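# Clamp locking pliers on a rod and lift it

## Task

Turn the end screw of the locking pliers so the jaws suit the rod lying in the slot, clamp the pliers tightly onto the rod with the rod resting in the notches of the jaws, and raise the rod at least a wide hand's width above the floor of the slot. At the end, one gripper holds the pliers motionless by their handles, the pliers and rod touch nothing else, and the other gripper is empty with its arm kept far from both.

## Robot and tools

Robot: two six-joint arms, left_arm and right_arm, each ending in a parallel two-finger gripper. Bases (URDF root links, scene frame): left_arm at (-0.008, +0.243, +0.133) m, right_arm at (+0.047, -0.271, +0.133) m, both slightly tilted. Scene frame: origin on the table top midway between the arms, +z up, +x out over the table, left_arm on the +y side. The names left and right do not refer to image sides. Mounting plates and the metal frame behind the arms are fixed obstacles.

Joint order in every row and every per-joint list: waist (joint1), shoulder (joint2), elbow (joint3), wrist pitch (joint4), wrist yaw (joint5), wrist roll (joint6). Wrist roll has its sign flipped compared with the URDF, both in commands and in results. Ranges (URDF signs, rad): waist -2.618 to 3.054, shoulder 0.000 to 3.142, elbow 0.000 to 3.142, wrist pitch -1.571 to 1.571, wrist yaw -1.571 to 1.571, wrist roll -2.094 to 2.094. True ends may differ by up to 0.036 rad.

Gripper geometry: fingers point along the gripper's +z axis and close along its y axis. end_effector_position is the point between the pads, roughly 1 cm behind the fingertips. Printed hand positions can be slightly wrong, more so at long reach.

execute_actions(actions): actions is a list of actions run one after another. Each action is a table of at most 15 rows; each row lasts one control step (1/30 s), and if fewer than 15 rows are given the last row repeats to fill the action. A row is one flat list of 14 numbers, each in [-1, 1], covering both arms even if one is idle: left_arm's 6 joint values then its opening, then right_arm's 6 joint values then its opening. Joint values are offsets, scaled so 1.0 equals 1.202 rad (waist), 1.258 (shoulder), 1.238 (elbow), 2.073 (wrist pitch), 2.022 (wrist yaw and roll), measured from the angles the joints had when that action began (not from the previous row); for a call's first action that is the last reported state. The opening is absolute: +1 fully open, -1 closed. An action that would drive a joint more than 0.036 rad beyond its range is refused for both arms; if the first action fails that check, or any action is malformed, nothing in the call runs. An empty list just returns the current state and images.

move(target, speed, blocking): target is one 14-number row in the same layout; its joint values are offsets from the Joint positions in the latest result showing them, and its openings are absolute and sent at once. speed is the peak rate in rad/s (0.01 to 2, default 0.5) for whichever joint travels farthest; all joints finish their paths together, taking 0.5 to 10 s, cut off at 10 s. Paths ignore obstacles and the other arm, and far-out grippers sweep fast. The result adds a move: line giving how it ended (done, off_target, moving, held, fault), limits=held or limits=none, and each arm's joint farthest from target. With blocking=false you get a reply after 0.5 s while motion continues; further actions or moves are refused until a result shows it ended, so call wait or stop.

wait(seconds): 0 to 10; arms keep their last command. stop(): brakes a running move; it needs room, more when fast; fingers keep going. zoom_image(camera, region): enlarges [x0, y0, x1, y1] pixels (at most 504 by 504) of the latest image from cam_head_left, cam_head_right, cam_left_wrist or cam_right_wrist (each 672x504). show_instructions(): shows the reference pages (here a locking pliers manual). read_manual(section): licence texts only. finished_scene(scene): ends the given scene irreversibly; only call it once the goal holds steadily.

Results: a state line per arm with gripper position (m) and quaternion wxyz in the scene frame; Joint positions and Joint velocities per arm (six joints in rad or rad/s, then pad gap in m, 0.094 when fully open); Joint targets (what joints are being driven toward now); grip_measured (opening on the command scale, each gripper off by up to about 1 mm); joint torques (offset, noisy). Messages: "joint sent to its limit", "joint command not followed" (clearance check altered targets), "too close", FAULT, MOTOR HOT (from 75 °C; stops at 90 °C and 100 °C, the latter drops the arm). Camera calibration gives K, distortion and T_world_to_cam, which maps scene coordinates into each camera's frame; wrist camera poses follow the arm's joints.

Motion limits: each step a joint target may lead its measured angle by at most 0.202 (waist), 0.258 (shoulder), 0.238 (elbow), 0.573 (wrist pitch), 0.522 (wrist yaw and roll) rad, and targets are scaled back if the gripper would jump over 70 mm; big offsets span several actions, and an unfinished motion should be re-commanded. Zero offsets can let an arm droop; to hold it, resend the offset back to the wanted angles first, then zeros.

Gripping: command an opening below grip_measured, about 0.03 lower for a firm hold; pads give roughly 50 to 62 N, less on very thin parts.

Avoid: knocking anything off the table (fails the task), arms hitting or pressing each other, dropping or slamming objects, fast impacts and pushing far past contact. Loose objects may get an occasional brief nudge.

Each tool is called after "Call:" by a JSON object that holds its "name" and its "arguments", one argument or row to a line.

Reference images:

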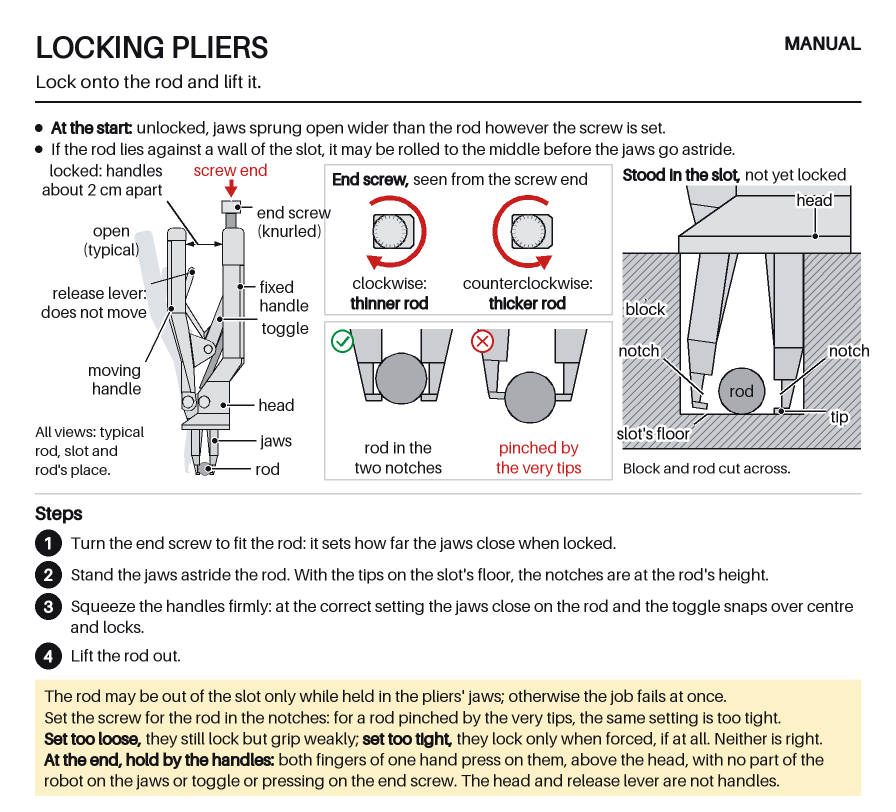

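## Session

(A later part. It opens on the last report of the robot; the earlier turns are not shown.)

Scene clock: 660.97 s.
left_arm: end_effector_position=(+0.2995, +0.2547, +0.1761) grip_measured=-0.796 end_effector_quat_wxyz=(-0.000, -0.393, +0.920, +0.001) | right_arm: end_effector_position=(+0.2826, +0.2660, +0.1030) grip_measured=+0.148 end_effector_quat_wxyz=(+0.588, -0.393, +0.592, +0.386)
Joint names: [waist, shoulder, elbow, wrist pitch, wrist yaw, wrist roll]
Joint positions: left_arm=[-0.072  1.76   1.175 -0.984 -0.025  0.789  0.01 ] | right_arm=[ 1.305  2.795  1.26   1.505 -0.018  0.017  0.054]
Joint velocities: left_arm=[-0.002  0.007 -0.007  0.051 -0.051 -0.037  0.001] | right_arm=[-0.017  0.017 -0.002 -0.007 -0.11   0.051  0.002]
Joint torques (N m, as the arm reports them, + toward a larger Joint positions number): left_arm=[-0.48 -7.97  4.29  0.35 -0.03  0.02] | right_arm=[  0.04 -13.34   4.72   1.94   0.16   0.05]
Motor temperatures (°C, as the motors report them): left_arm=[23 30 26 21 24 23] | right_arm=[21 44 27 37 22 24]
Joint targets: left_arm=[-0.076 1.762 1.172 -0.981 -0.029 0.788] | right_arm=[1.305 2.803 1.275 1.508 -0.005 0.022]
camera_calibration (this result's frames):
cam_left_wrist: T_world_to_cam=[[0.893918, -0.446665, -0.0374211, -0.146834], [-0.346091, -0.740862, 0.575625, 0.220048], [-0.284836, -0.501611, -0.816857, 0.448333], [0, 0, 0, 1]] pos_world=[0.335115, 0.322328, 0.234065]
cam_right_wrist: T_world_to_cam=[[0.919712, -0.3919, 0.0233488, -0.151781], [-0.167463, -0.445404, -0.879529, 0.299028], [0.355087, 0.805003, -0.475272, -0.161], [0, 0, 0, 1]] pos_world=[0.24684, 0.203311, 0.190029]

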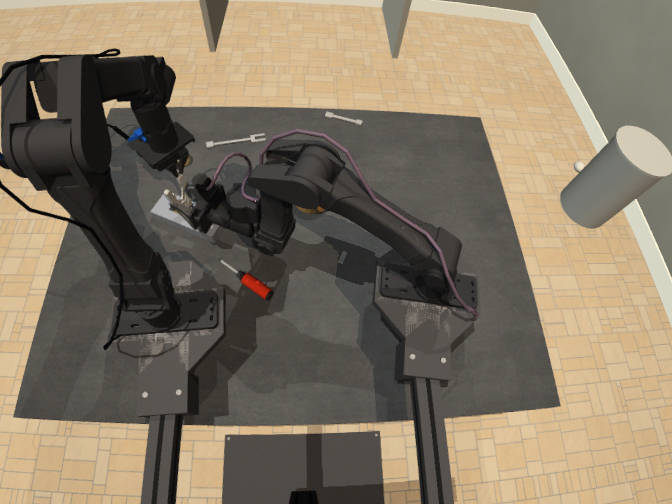

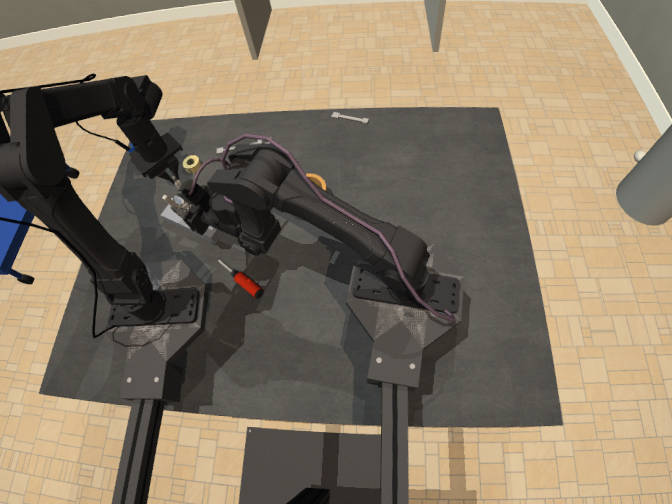

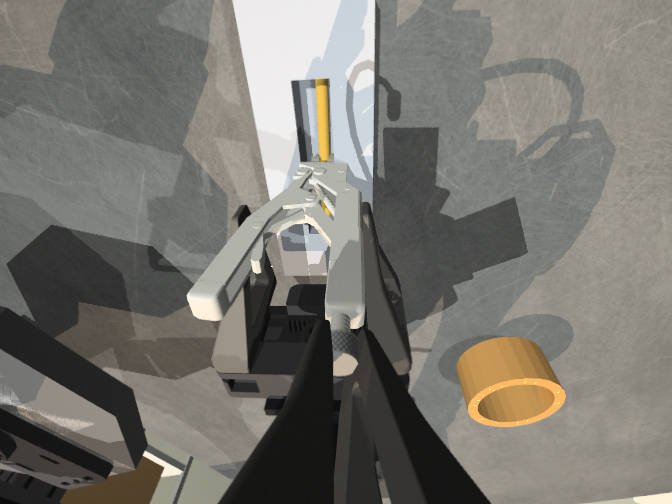

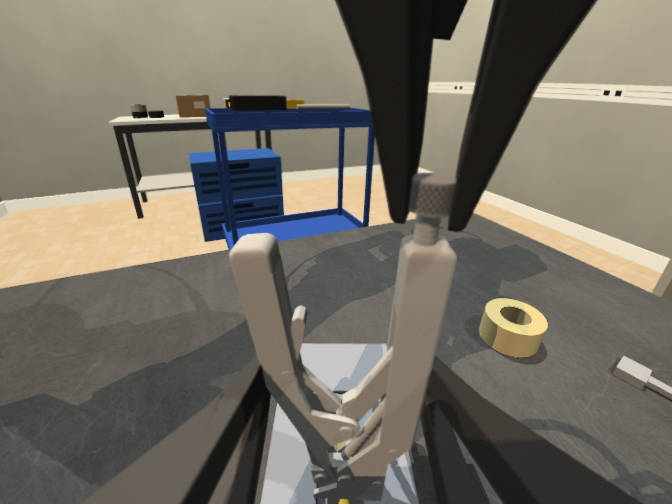

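Call:
{"name": "execute_actions", "arguments": {
  "actions": [
    [[-0.003,0.002,-0.002,0.001,-0.002,0,-0.805, 0,0.006,0.012,0.002,0.007,0.002,0.13],[-0.003,0.002,-0.002,0.001,-0.002,0,-0.805, 0,0.006,0.012,0.002,0.008,0.002,0.12],[-0.003,0.002,-0.002,0.001,-0.002,0,-0.805, 0,0.006,0.012,0.002,0.008,0.002,0.11]]
  ]
}}

Scene clock: 665.80 s.
left_arm: end_effector_position=(+0.2992, +0.2547, +0.1761) grip_measured=-0.796 end_effector_quat_wxyz=(-0.001, -0.393, +0.920, +0.002) | right_arm: end_effector_position=(+0.2829, +0.2658, +0.1032) grip_measured=+0.120 end_effector_quat_wxyz=(+0.588, -0.392, +0.592, +0.387)
Joint names: [waist, shoulder, elbow, wrist pitch, wrist yaw, wrist roll]
Joint positions: left_arm=[-0.072  1.76   1.175 -0.985 -0.025  0.789  0.01 ] | right_arm=[ 1.305  2.795  1.26   1.506 -0.016  0.014  0.053]
Joint velocities: left_arm=[ 0.017 -0.017 -0.002 -0.037  0.037  0.066 -0.001] | right_arm=[-0.007 -0.002 -0.002  0.037 -0.022  0.066 -0.001]
Joint torques (N m, as the arm reports them, + toward a larger Joint positions number): left_arm=[-0.48 -7.96  4.29  0.36 -0.02  0.02] | right_arm=[  0.11 -13.32   4.75   1.94   0.18   0.07]
Motor temperatures (°C, as the motors report them): left_arm=[23 30 26 21 24 23] | right_arm=[21 44 27 37 22 24]
Joint targets: left_arm=[-0.076 1.762 1.172 -0.982 -0.029 0.789] | right_arm=[1.305 2.803 1.275 1.509 -0.002 0.021]
camera_calibration (this result's frames):
cam_left_wrist: T_world_to_cam=[[0.893863, -0.446689, -0.0384342, -0.146381], [-0.345451, -0.740841, 0.576036, 0.219676], [-0.285783, -0.50162, -0.81652, 0.448477], [0, 0, 0, 1]] pos_world=[0.334899, 0.322323, 0.234023]
cam_right_wrist: T_world_to_cam=[[0.918998, -0.393738, 0.020335, -0.151128], [-0.170378, -0.443123, -0.880121, 0.299548], [0.355548, 0.805365, -0.474313, -0.161198], [0, 0, 0, 1]] pos_world=[0.247237, 0.203055, 0.190253]

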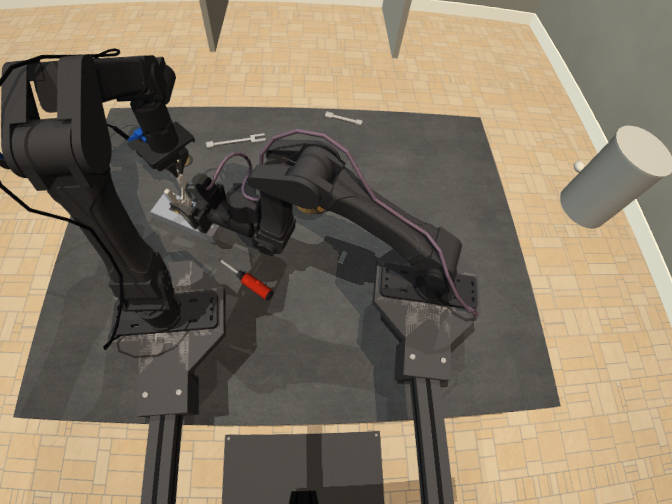

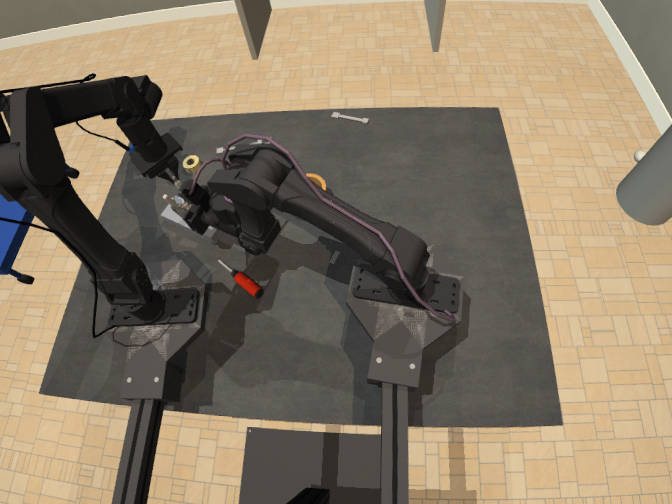

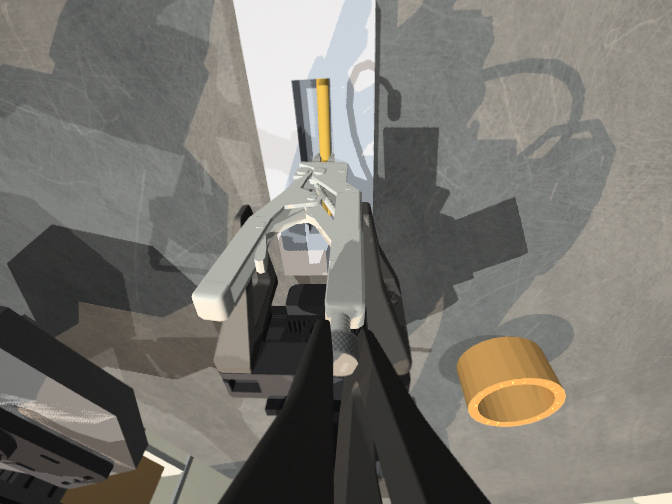

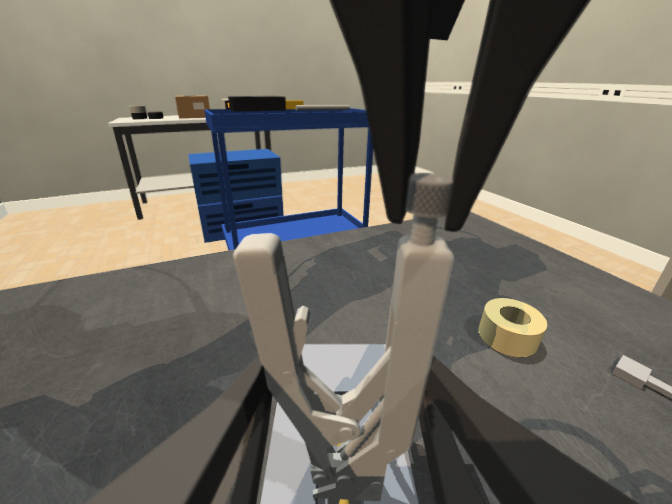

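Call:
{"name": "execute_actions", "arguments": {
  "actions": [
    [[-0.003,0.002,-0.002,0.002,-0.002,0,-0.805, 0,0.006,0.012,0.002,0.008,0.003,0.10],[-0.003,0.002,-0.002,0.002,-0.002,0,-0.805, 0,0.006,0.012,0.002,0.009,0.003,0.09],[-0.003,0.002,-0.002,0.002,-0.002,0,-0.805, 0,0.006,0.012,0.002,0.010,0.003,0.08]]
  ]
}}

Scene clock: 669.70 s.
left_arm: end_effector_position=(+0.2990, +0.2547, +0.1761) grip_measured=-0.796 end_effector_quat_wxyz=(-0.001, -0.393, +0.920, +0.002) | right_arm: end_effector_position=(+0.2831, +0.2658, +0.1034) grip_measured=+0.094 end_effector_quat_wxyz=(+0.588, -0.390, +0.593, +0.387)
Joint names: [waist, shoulder, elbow, wrist pitch, wrist yaw, wrist roll]
Joint positions: left_arm=[-0.072  1.76   1.175 -0.987 -0.025  0.789  0.01 ] | right_arm=[ 1.305  2.795  1.26   1.507 -0.015  0.01   0.051]
Joint velocities: left_arm=[-0.007  0.022 -0.002  0.051 -0.081 -0.022  0.   ] | right_arm=[ 0.002 -0.002  0.002 -0.007  0.051 -0.007  0.   ]
Joint torques (N m, as the arm reports them, + toward a larger Joint positions number): left_arm=[-0.48 -7.96  4.28  0.37 -0.02  0.02] | right_arm=[  0.16 -13.26   4.77   1.93   0.24   0.09]
Motor temperatures (°C, as the motors report them): left_arm=[23 30 26 21 24 23] | right_arm=[21 44 27 37 22 24]
Joint targets: left_arm=[-0.076 1.762 1.172 -0.982 -0.029 0.789] | right_arm=[1.305 2.803 1.275 1.511 0.004 0.020]
camera_calibration (this result's frames):
cam_left_wrist: T_world_to_cam=[[0.893807, -0.446713, -0.0394473, -0.145928], [-0.344811, -0.74082, 0.576447, 0.219304], [-0.286729, -0.50163, -0.816182, 0.44862], [0, 0, 0, 1]] pos_world=[0.334683, 0.322318, 0.233982]
cam_right_wrist: T_world_to_cam=[[0.918585, -0.39486, 0.0169238, -0.15057], [-0.173399, -0.441127, -0.880534, 0.300077], [0.355153, 0.805911, -0.473681, -0.161211], [0, 0, 0, 1]] pos_world=[0.247599, 0.20284, 0.190414]

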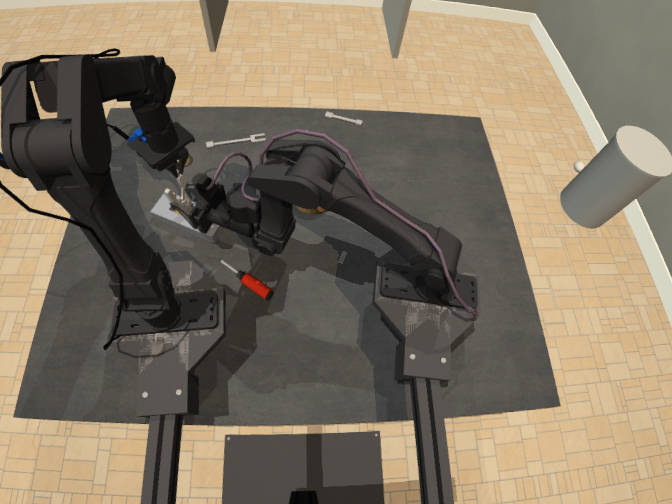

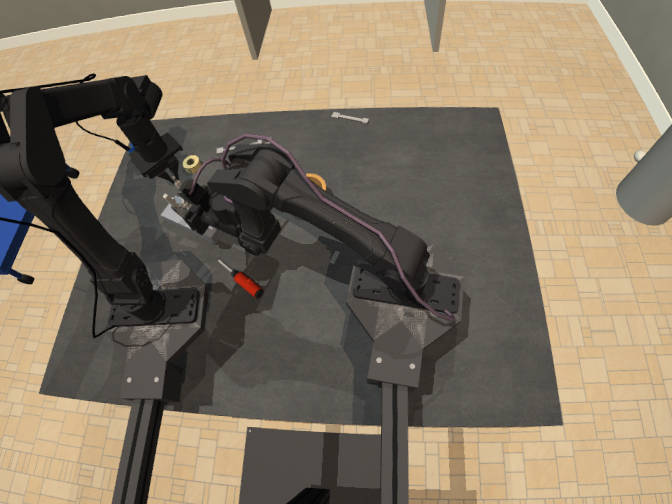

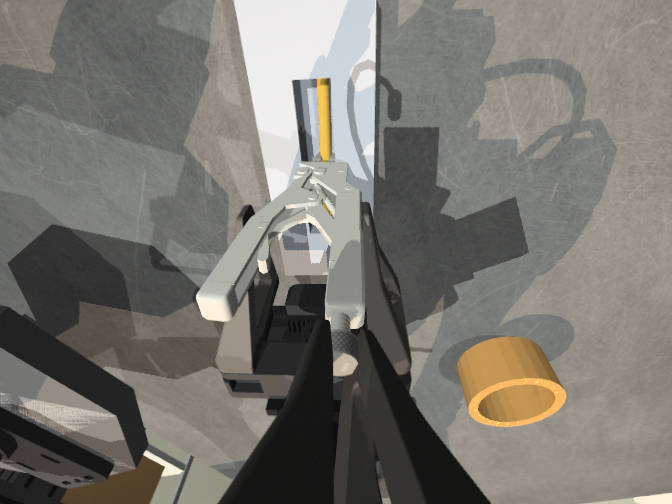

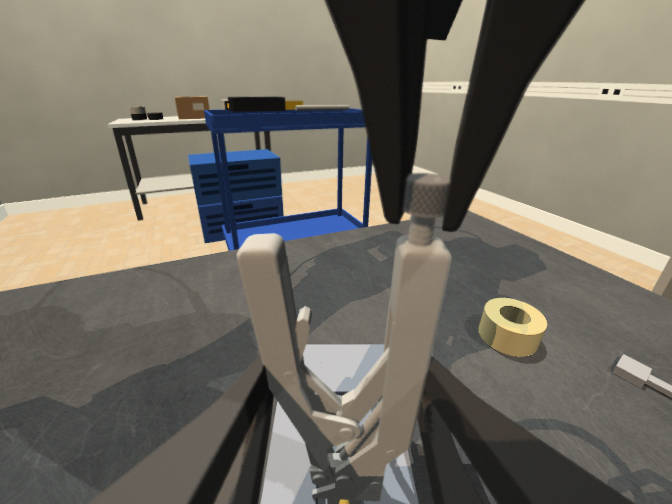

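Call:
{"name": "execute_actions", "arguments": {
  "actions": [
    [[-0.003,0.002,-0.002,0.002,-0.002,0,-0.805, 0,0.006,0.012,0.001,0.004,0.003,0.10],[-0.003,0.002,-0.002,0.002,-0.002,0,-0.805, 0,0.006,0.012,0.001,0.002,0.003,0.12],[-0.003,0.002,-0.002,0.002,-0.002,0,-0.805, 0,0.006,0.012,0.001,0,0.003,0.14],[-0.003,0.002,-0.002,0.002,-0.002,0.005,-0.805, 0,0.006,0.012,0.001,0,0.003,0.15],[-0.003,0.002,-0.002,0.002,-0.002,0.015,-0.805, 0,0.006,0.012,0.001,0,0.003,0.15],[-0.003,0.002,-0.002,0.002,-0.002,0.03,-0.805, 0,0.006,0.012,0.001,0,0.003,0.15],[-0.003,0.002,-0.002,0.002,-0.002,0.05,-0.805, 0,0.006,0.012,0.001,0,0.003,0.15],[-0.003,0.002,-0.002,0.002,-0.002,0.07,-0.805, 0,0.006,0.012,0.001,0,0.003,0.15],[-0.003,0.002,-0.002,0.002,-0.002,0.09,-0.805, 0,0.006,0.012,0.001,0,0.003,0.15],[-0.003,0.002,-0.002,0.002,-0.002,0.11,-0.805, 0,0.006,0.012,0.001,0,0.003,0.15],[-0.003,0.002,-0.002,0.002,-0.002,0.13,-0.805, 0,0.006,0.012,0.001,0,0.003,0.15],[-0.003,0.002,-0.002,0.002,-0.002,0.15,-0.805, 0,0.006,0.012,0.001,0,0.003,0.15],[-0.003,0.002,-0.002,0.002,-0.002,0.17,-0.805, 0,0.006,0.012,0.001,0,0.003,0.15],[-0.003,0.002,-0.002,0.002,-0.002,0.19,-0.805, 0,0.006,0.012,0.001,0,0.003,0.15],[-0.003,0.002,-0.002,0.002,-0.002,0.21,-0.805, 0,0.006,0.012,0.001,0,0.003,0.15]]
  ]
}}

Scene clock: 687.30 s.
left_arm: end_effector_position=(+0.2998, +0.2543, +0.1761) grip_measured=-0.796 end_effector_quat_wxyz=(-0.000, -0.509, +0.861, +0.000) | right_arm: end_effector_position=(+0.2830, +0.2658, +0.1034) grip_measured=+0.150 end_effector_quat_wxyz=(+0.588, -0.390, +0.593, +0.388)
Joint names: [waist, shoulder, elbow, wrist pitch, wrist yaw, wrist roll]
Joint positions: left_arm=[-0.072  1.76   1.175 -0.983 -0.022  1.049  0.01 ] | right_arm=[ 1.305  2.795  1.26   1.507 -0.015  0.009  0.054]
Joint velocities: left_arm=[ 0.007  0.012 -0.022  0.007 -0.022  1.15   0.   ] | right_arm=[ 0.002  0.002 -0.002 -0.022 -0.007 -0.051  0.   ]
Joint torques (N m, as the arm reports them, + toward a larger Joint positions number): left_arm=[-0.48 -7.97  4.26  0.33 -0.05  0.12] | right_arm=[  0.14 -13.33   4.71   1.92   0.02   0.07]
Motor temperatures (°C, as the motors report them): left_arm=[23 30 26 21 24 23] | right_arm=[21 44 27 37 22 24]
Joint targets: left_arm=[-0.076 1.762 1.172 -0.982 -0.029 1.214] | right_arm=[1.305 2.803 1.275 1.509 -0.015 0.016]
camera_calibration (this result's frames):
cam_left_wrist: T_world_to_cam=[[0.978727, -0.202089, -0.0353999, -0.235246], [-0.145135, -0.803928, 0.576746, 0.175437], [-0.145013, -0.559339, -0.816156, 0.420846], [0, 0, 0, 1]] pos_world=[0.316732, 0.328894, 0.233966]
cam_right_wrist: T_world_to_cam=[[0.918745, -0.39452, 0.016158, -0.150559], [-0.173851, -0.440922, -0.880547, 0.300154], [0.354518, 0.80619, -0.473683, -0.161105], [0, 0, 0, 1]] pos_world=[0.247622, 0.202827, 0.19042]

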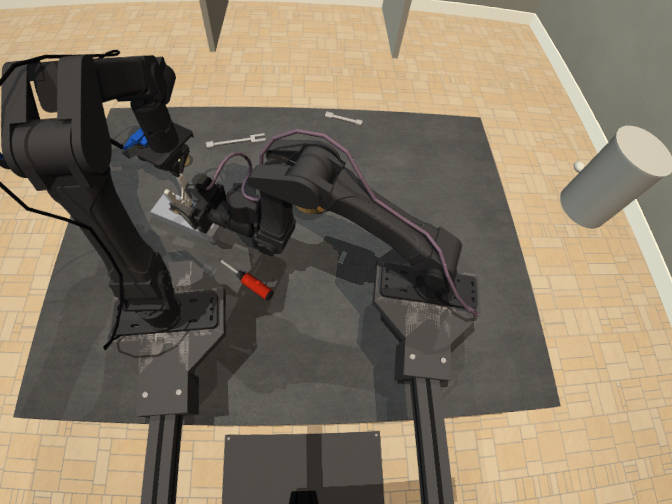

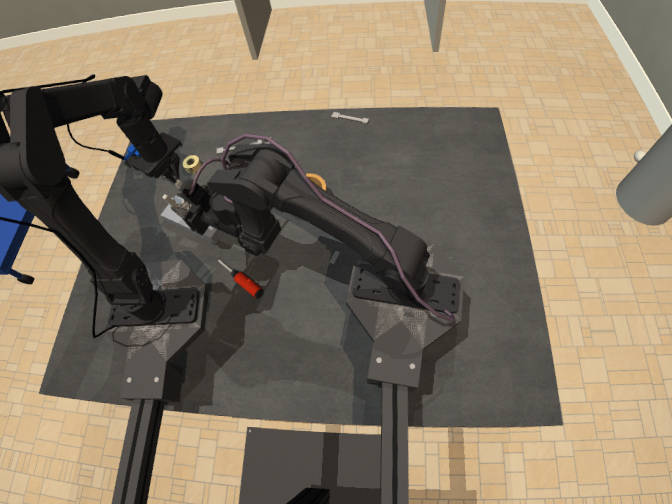

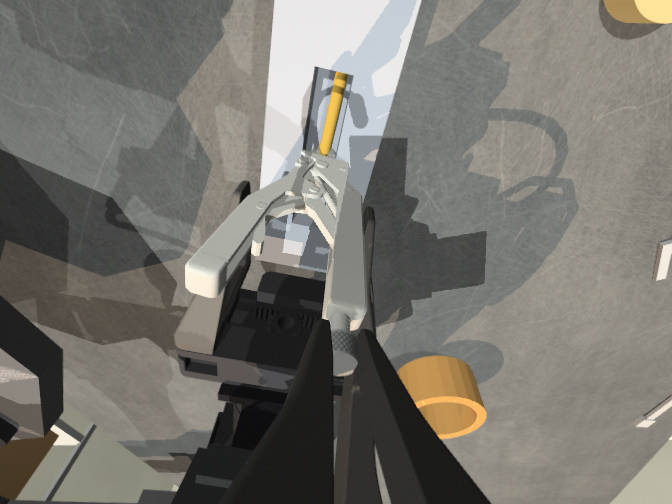

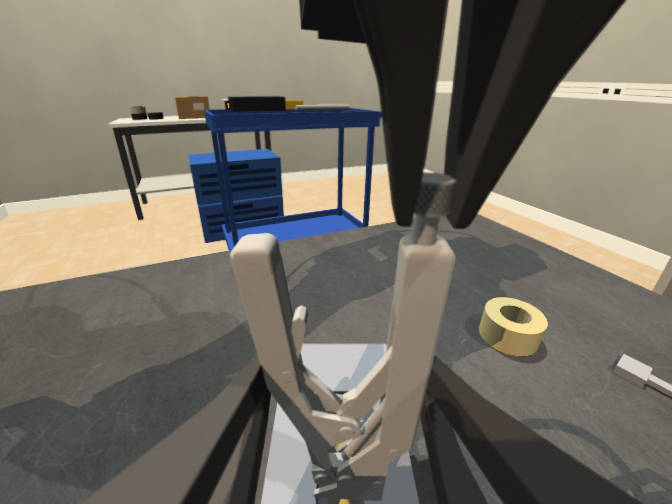

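Call:
{"name": "move", "arguments": {
  "target": [-0.003,0.002,-0.002,0,-0.002,0.347,-0.805, 0,0.006,0.012,0.001,0,0.003,0.15],
  "speed": 1.2
}}

Scene clock: 691.90 s.
left_arm: end_effector_position=(+0.3002, +0.2541, +0.1761) grip_measured=-0.796 end_effector_quat_wxyz=(+0.000, +0.771, -0.637, +0.001) | right_arm: end_effector_position=(+0.2830, +0.2658, +0.1034) grip_measured=+0.150 end_effector_quat_wxyz=(+0.588, -0.390, +0.593, +0.388)
Joint names: [waist, shoulder, elbow, wrist pitch, wrist yaw, wrist roll]
Joint positions: left_arm=[-0.072  1.76   1.175 -0.982 -0.022  1.742  0.01 ] | right_arm=[ 1.305  2.795  1.26   1.507 -0.015  0.009  0.054]
Joint velocities: left_arm=[-0.002  0.007 -0.007 -0.066 -0.022 -0.037  0.001] | right_arm=[ 0.007 -0.002  0.007 -0.007 -0.037  0.022 -0.001]
Joint torques (N m, as the arm reports them, + toward a larger Joint positions number): left_arm=[-0.48 -7.97  4.3   0.31 -0.03  0.09] | right_arm=[  0.14 -13.29   4.75   1.93   0.01   0.04]
Motor temperatures (°C, as the motors report them): left_arm=[23 30 26 21 24 23] | right_arm=[21 44 27 37 22 24]
Joint targets: left_arm=[-0.076 1.762 1.172 -0.983 -0.027 1.750] | right_arm=[1.305 2.803 1.275 1.509 -0.015 0.015]
move: done; limits=none; left_arm: farthest joint: the wrist roll, 0.009 radians from its target (0.545 radians at the start); right_arm: farthest joint: the elbow, 0.015 radians from its target (0.015 radians at the start)
camera_calibration (this result's frames):
cam_left_wrist: T_world_to_cam=[[0.882037, 0.46993, -0.034294, -0.377598], [0.401249, -0.710982, 0.577497, -0.0123928], [0.247001, -0.523135, -0.815672, 0.293858], [0, 0, 0, 1]] pos_world=[0.265445, 0.322361, 0.233899]
cam_right_wrist: T_world_to_cam=[[0.918896, -0.39417, 0.0161551, -0.150626], [-0.173684, -0.440984, -0.880549, 0.300125], [0.35421, 0.806327, -0.473679, -0.161053], [0, 0, 0, 1]] pos_world=[0.247583, 0.20284, 0.190421]

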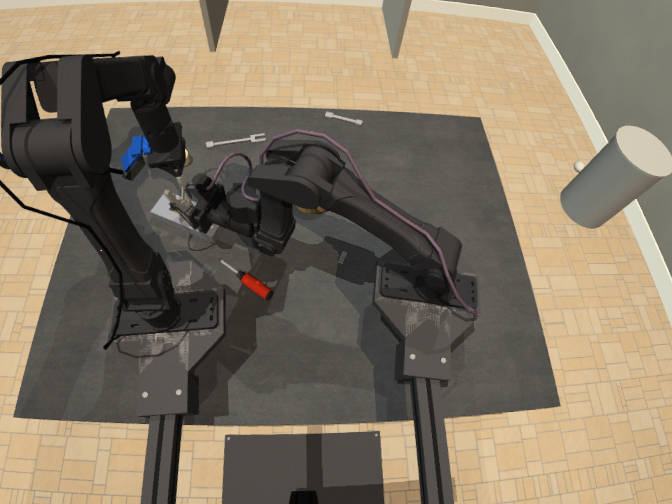

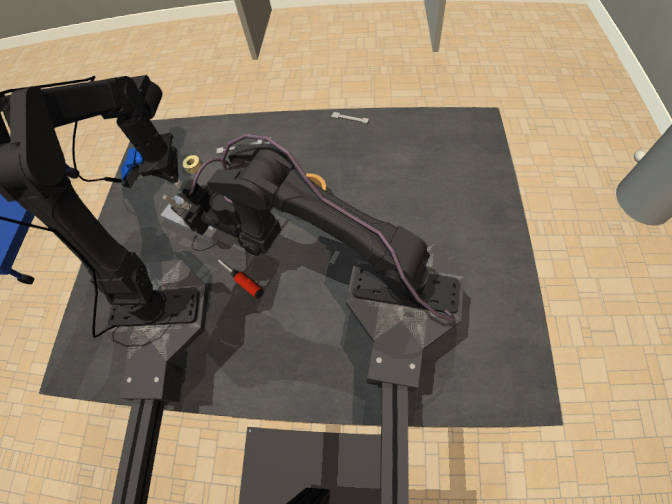

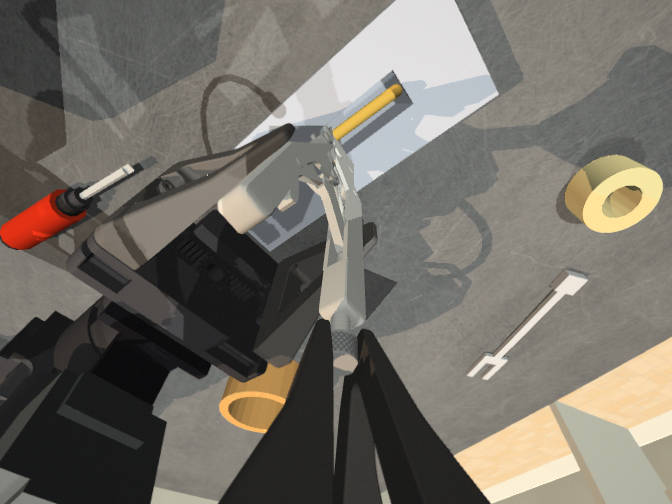

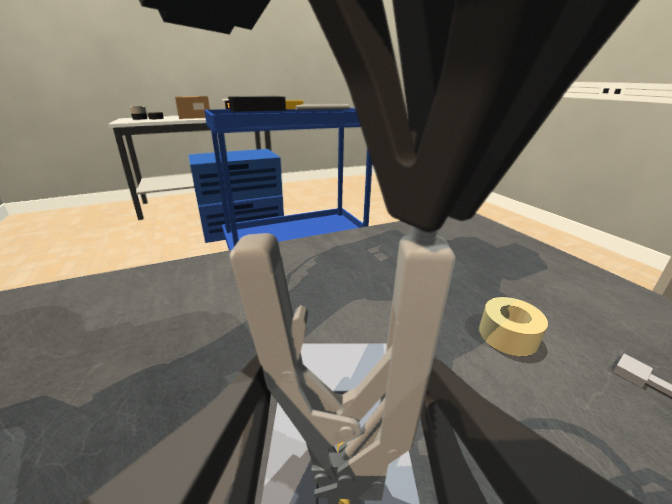

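Now test contact again at this level: close to 0.08.

Call:
{"name": "execute_actions", "arguments": {
  "actions": [
    [[-0.003,0.002,-0.002,0,-0.002,0,-0.805, 0,0.006,0.012,0.001,0.005,0.003,0.14],[-0.003,0.002,-0.002,0,-0.002,0,-0.805, 0,0.006,0.012,0.001,0.006,0.003,0.13],[-0.003,0.002,-0.002,0,-0.002,0,-0.805, 0,0.006,0.012,0.001,0.007,0.003,0.12],[-0.003,0.002,-0.002,0,-0.002,0,-0.805, 0,0.006,0.012,0.001,0.008,0.003,0.11],[-0.003,0.002,-0.002,0,-0.002,0,-0.805, 0,0.006,0.012,0.001,0.009,0.003,0.10],[-0.003,0.002,-0.002,0,-0.002,0,-0.805, 0,0.006,0.012,0.001,0.010,0.003,0.09],[-0.003,0.002,-0.002,0,-0.002,0,-0.805, 0,0.006,0.012,0.001,0.011,0.003,0.08]]
  ]
}}

Scene clock: 698.83 s.
left_arm: end_effector_position=(+0.3001, +0.2541, +0.1761) grip_measured=-0.796 end_effector_quat_wxyz=(+0.000, +0.771, -0.637, +0.000) | right_arm: end_effector_position=(+0.2840, +0.2654, +0.1034) grip_measured=+0.088 end_effector_quat_wxyz=(+0.589, -0.388, +0.595, +0.386)
Joint names: [waist, shoulder, elbow, wrist pitch, wrist yaw, wrist roll]
Joint positions: left_arm=[-0.072  1.76   1.175 -0.982 -0.022  1.742  0.01 ] | right_arm=[ 1.305  2.795  1.26   1.507 -0.009  0.007  0.051]
Joint velocities: left_arm=[-0.002  0.007 -0.012 -0.007 -0.022  0.037 -0.   ] | right_arm=[-0.002 -0.007  0.002 -0.022 -0.007  0.007 -0.001]
Joint torques (N m, as the arm reports them, + toward a larger Joint positions number): left_arm=[-0.48 -7.97  4.3   0.33 -0.02  0.02] | right_arm=[  0.06 -13.29   4.79   1.92   0.19   0.07]
Motor temperatures (°C, as the motors report them): left_arm=[23 30 26 21 24 23] | right_arm=[21 44 27 37 22 24]
Joint targets: left_arm=[-0.076 1.762 1.172 -0.982 -0.026 1.742] | right_arm=[1.305 2.803 1.275 1.509 0.007 0.015]
camera_calibration (this result's frames):
cam_left_wrist: T_world_to_cam=[[0.881849, 0.470259, -0.0346339, -0.377481], [0.401734, -0.710829, 0.577349, -0.0125148], [0.246885, -0.523048, -0.815762, 0.293909], [0, 0, 0, 1]] pos_world=[0.265347, 0.322346, 0.233912]
cam_right_wrist: T_world_to_cam=[[0.916341, -0.400144, 0.0142981, -0.149279], [-0.178069, -0.439246, -0.880542, 0.300879], [0.358624, 0.804331, -0.473752, -0.161781], [0, 0, 0, 1]] pos_world=[0.248386, 0.202552, 0.190427]

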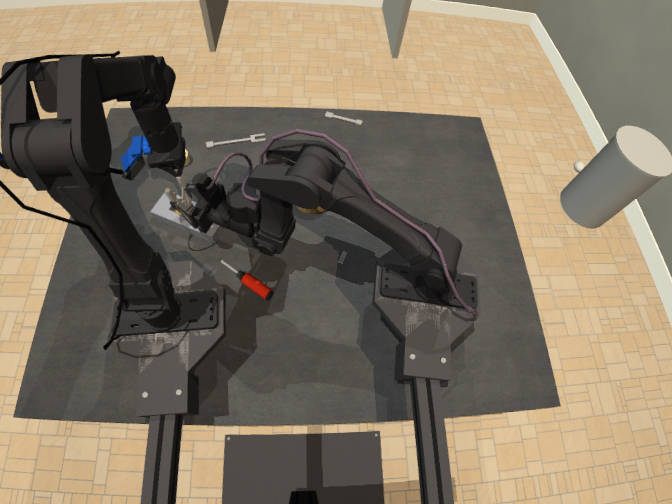

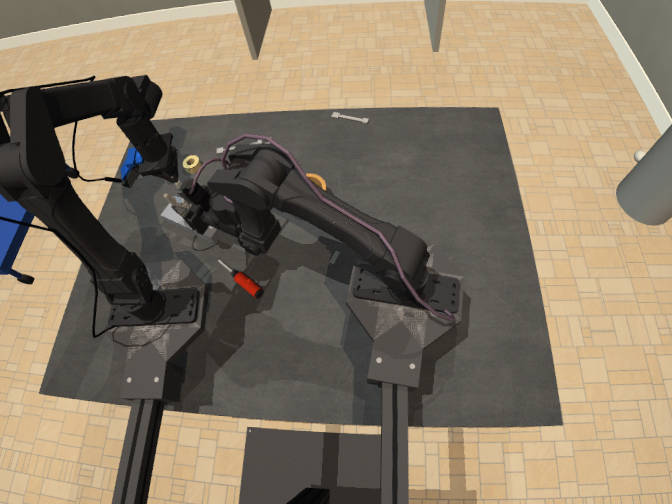

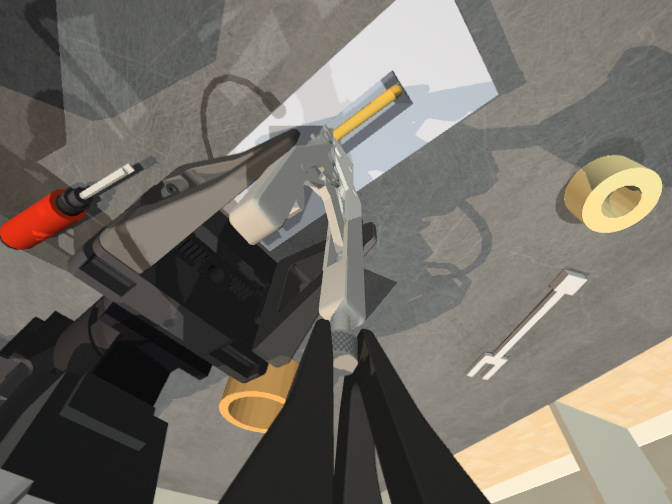

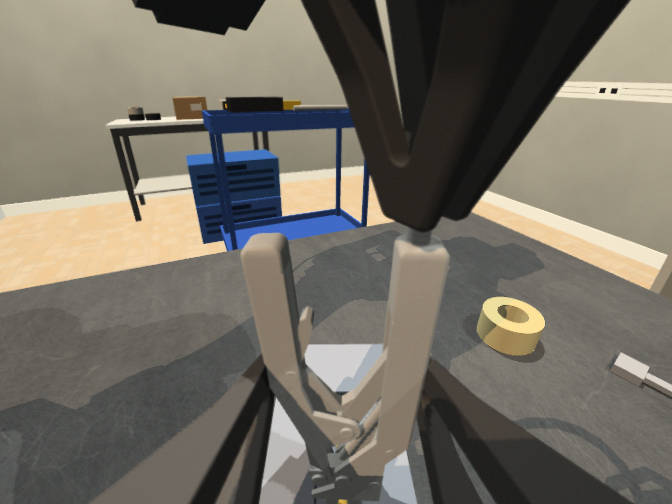

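Call:
{"name": "execute_actions", "arguments": {
  "actions": [
    [[-0.003,0.002,-0.002,0,-0.002,0,-0.805, 0,0.006,0.012,0.001,0.009,0.004,0.07],[-0.003,0.002,-0.002,0,-0.002,0,-0.805, 0,0.006,0.012,0.001,0.010,0.004,0.06],[-0.003,0.002,-0.002,0,-0.002,0,-0.805, 0,0.006,0.012,0.001,0.011,0.004,0.05]]
  ]
}}

Scene clock: 704.10 s.
left_arm: end_effector_position=(+0.3000, +0.2541, +0.1761) grip_measured=-0.796 end_effector_quat_wxyz=(+0.000, +0.771, -0.637, +0.000) | right_arm: end_effector_position=(+0.2843, +0.2652, +0.1035) grip_measured=+0.059 end_effector_quat_wxyz=(+0.588, -0.386, +0.596, +0.387)
Joint names: [waist, shoulder, elbow, wrist pitch, wrist yaw, wrist roll]
Joint positions: left_arm=[-0.072  1.76   1.175 -0.982 -0.022  1.742  0.01 ] | right_arm=[ 1.305  2.795  1.26   1.507 -0.007  0.003  0.05 ]
Joint velocities: left_arm=[ 0.002  0.012 -0.012 -0.037 -0.007 -0.007 -0.   ] | right_arm=[ 0.002  0.007 -0.012 -0.037 -0.022 -0.022 -0.001]
Joint torques (N m, as the arm reports them, + toward a larger Joint positions number): left_arm=[-0.47 -7.96  4.3   0.33 -0.02  0.03] | right_arm=[  0.13 -13.29   4.74   1.93   0.24   0.13]
Motor temperatures (°C, as the motors report them): left_arm=[23 30 26 21 24 23] | right_arm=[21 44 27 37 22 24]
Joint targets: left_arm=[-0.076 1.762 1.172 -0.982 -0.026 1.742] | right_arm=[1.305 2.803 1.275 1.509 0.013 0.016]
camera_calibration (this result's frames):
cam_left_wrist: T_world_to_cam=[[0.88184, 0.470251, -0.0349735, -0.377332], [0.401949, -0.710828, 0.577201, -0.0125162], [0.246569, -0.523056, -0.815853, 0.294044], [0, 0, 0, 1]] pos_world=[0.265275, 0.322345, 0.233924]
cam_right_wrist: T_world_to_cam=[[0.915609, -0.401952, 0.00973858, -0.148461], [-0.182471, -0.436991, -0.880763, 0.301632], [0.35828, 0.804657, -0.473458, -0.161759], [0, 0, 0, 1]] pos_world=[0.248927, 0.202297, 0.190526]

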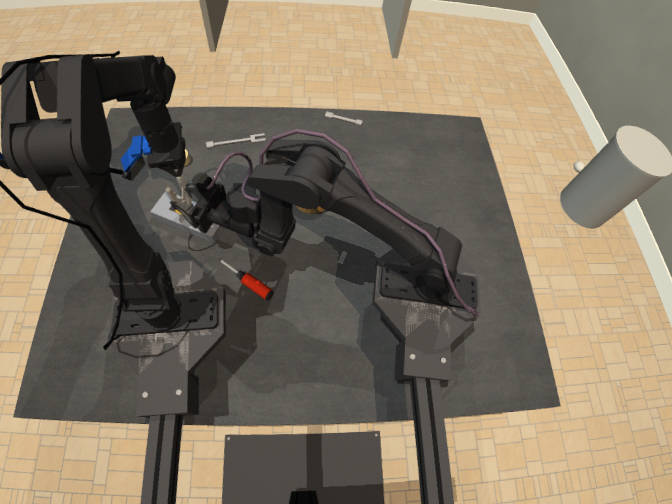

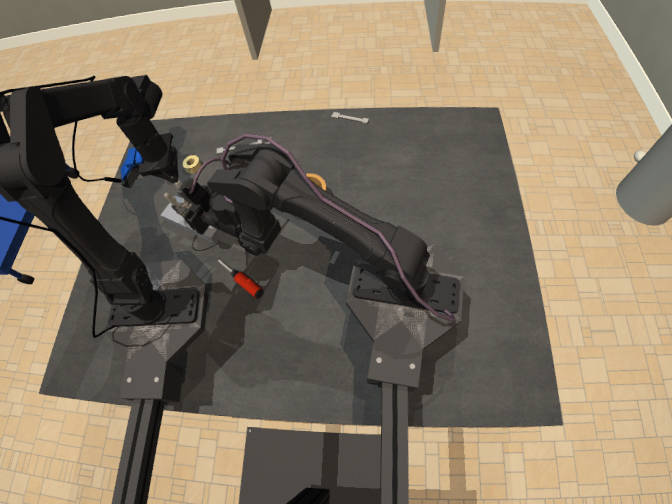

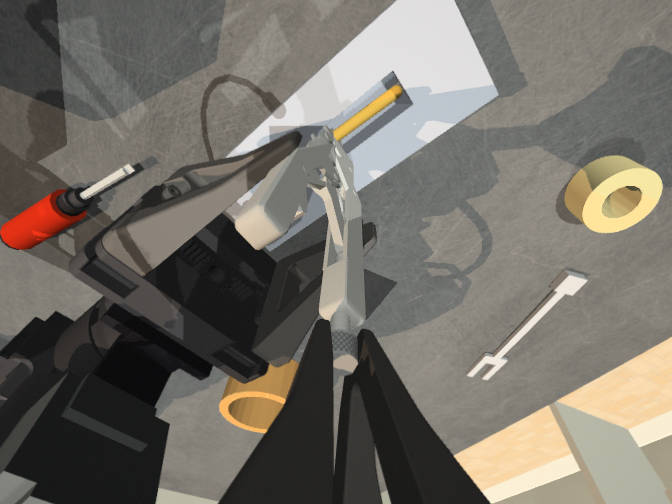

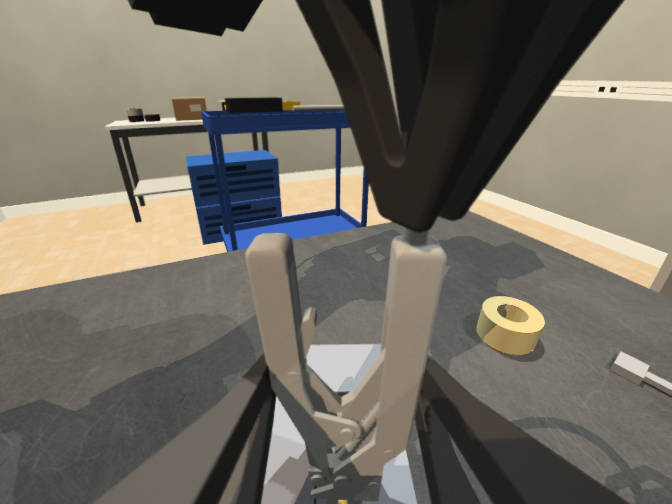

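Call:
{"name": "execute_actions", "arguments": {
  "actions": [
    [[-0.003,0.002,-0.002,0,-0.002,0,-0.805, 0,0.006,0.012,0.001,0.004,0.004,0.08],[-0.003,0.002,-0.002,0,-0.002,0,-0.805, 0,0.006,0.012,0.001,0,0.004,0.10],[-0.003,0.002,-0.002,0,-0.002,0,-0.805, 0,0.006,0.012,0.001,-0.004,0.004,0.12],[-0.003,0.002,-0.002,0,-0.002,-0.01,-0.805, 0,0.006,0.012,0.001,-0.006,0.004,0.14],[-0.003,0.002,-0.002,0,-0.002,-0.025,-0.805, 0,0.006,0.012,0.001,-0.006,0.004,0.15],[-0.003,0.002,-0.002,0,-0.002,-0.045,-0.805, 0,0.006,0.012,0.001,-0.006,0.004,0.15],[-0.003,0.002,-0.002,0,-0.002,-0.065,-0.805, 0,0.006,0.012,0.001,-0.006,0.004,0.15],[-0.003,0.002,-0.002,0,-0.002,-0.085,-0.805, 0,0.006,0.012,0.001,-0.006,0.004,0.15],[-0.003,0.002,-0.002,0,-0.002,-0.105,-0.805, 0,0.006,0.012,0.001,-0.006,0.004,0.15],[-0.003,0.002,-0.002,0,-0.002,-0.125,-0.805, 0,0.006,0.012,0.001,-0.006,0.004,0.15],[-0.003,0.002,-0.002,0,-0.002,-0.14,-0.805, 0,0.006,0.012,0.001,-0.006,0.004,0.15],[-0.003,0.002,-0.002,0,-0.002,-0.152,-0.805, 0,0.006,0.012,0.001,-0.006,0.004,0.15],[-0.003,0.002,-0.002,0,-0.002,-0.16,-0.805, 0,0.006,0.012,0.001,-0.006,0.004,0.15]]
  ]
}}

Scene clock: 729.03 s.
left_arm: end_effector_position=(+0.3015, +0.2533, +0.1761) grip_measured=-0.796 end_effector_quat_wxyz=(+0.000, -0.689, +0.725, -0.004) | right_arm: end_effector_position=(+0.2838, +0.2655, +0.1035) grip_measured=+0.149 end_effector_quat_wxyz=(+0.589, -0.388, +0.594, +0.387)
Joint names: [waist, shoulder, elbow, wrist pitch, wrist yaw, wrist roll]
Joint positions: left_arm=[-0.072  1.76   1.175 -0.977 -0.017  1.501  0.01 ] | right_arm=[ 1.305  2.795  1.26   1.507 -0.011  0.007  0.054]
Joint velocities: left_arm=[ 0.017 -0.002 -0.007 -0.007 -0.066 -0.462 -0.   ] | right_arm=[-0.007 -0.002 -0.012  0.022 -0.007  0.022 -0.001]
Joint torques (N m, as the arm reports them, + toward a larger Joint positions number): left_arm=[-0.48 -7.99  4.31  0.28 -0.07 -0.06] | right_arm=[  0.04 -13.32   4.67   1.93  -0.11   0.03]
Motor temperatures (°C, as the motors report them): left_arm=[23 30 26 21 24 23] | right_arm=[21 44 27 37 22 24]
Joint targets: left_arm=[-0.076 1.762 1.172 -0.982 -0.026 1.419] | right_arm=[1.305 2.803 1.275 1.510 -0.019 0.011]
camera_calibration (this result's frames):
cam_left_wrist: T_world_to_cam=[[0.96878, 0.246064, -0.0302859, -0.348466], [0.21723, -0.783619, 0.582024, 0.0596182], [0.119483, -0.570432, -0.812607, 0.343023], [0, 0, 0, 1]] pos_world=[0.283651, 0.328135, 0.23349]
cam_right_wrist: T_world_to_cam=[[0.91695, -0.398759, 0.013909, -0.14951], [-0.177576, -0.439058, -0.880735, 0.300799], [0.357308, 0.805121, -0.473404, -0.161605], [0, 0, 0, 1]] pos_world=[0.24825, 0.202562, 0.1905]

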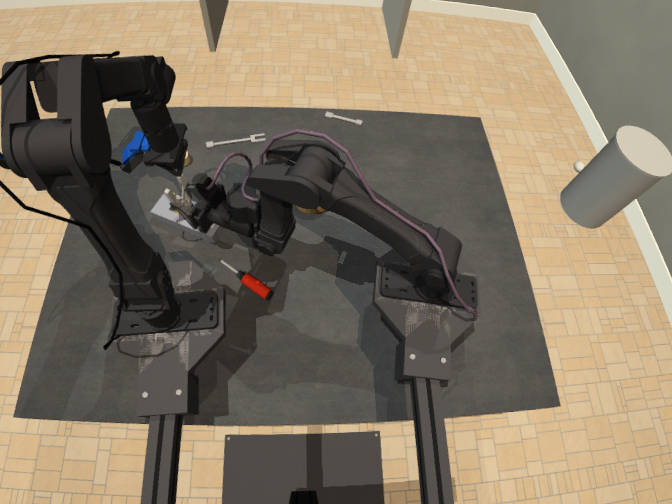

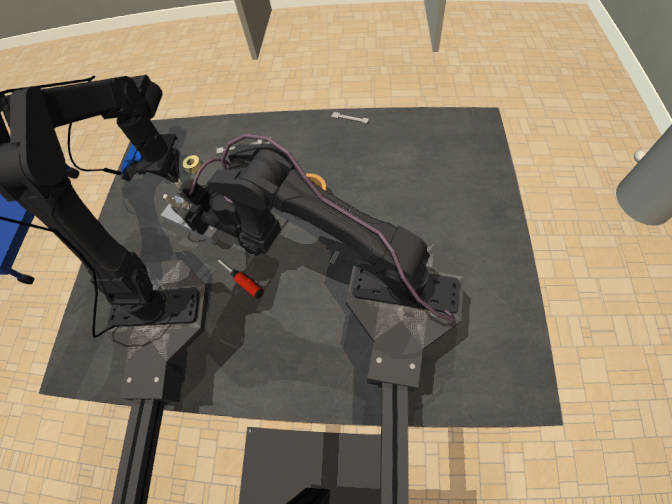

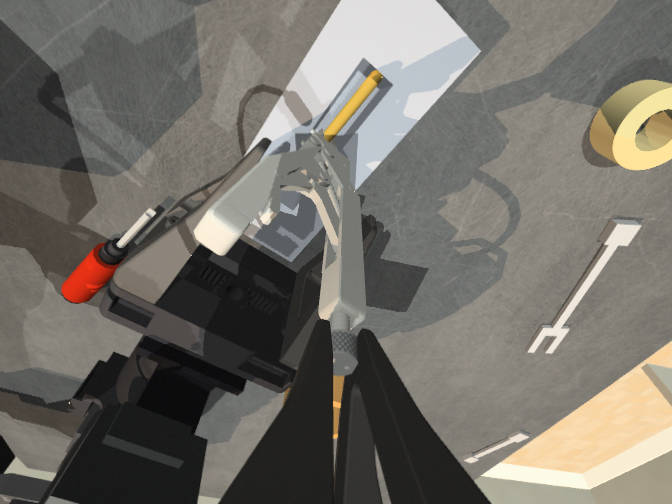

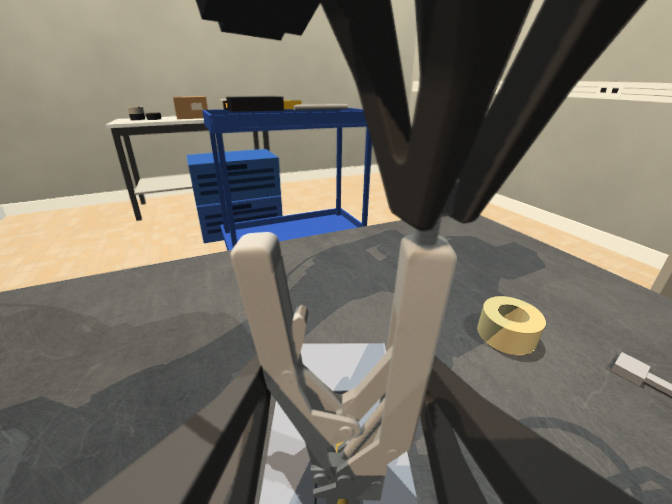

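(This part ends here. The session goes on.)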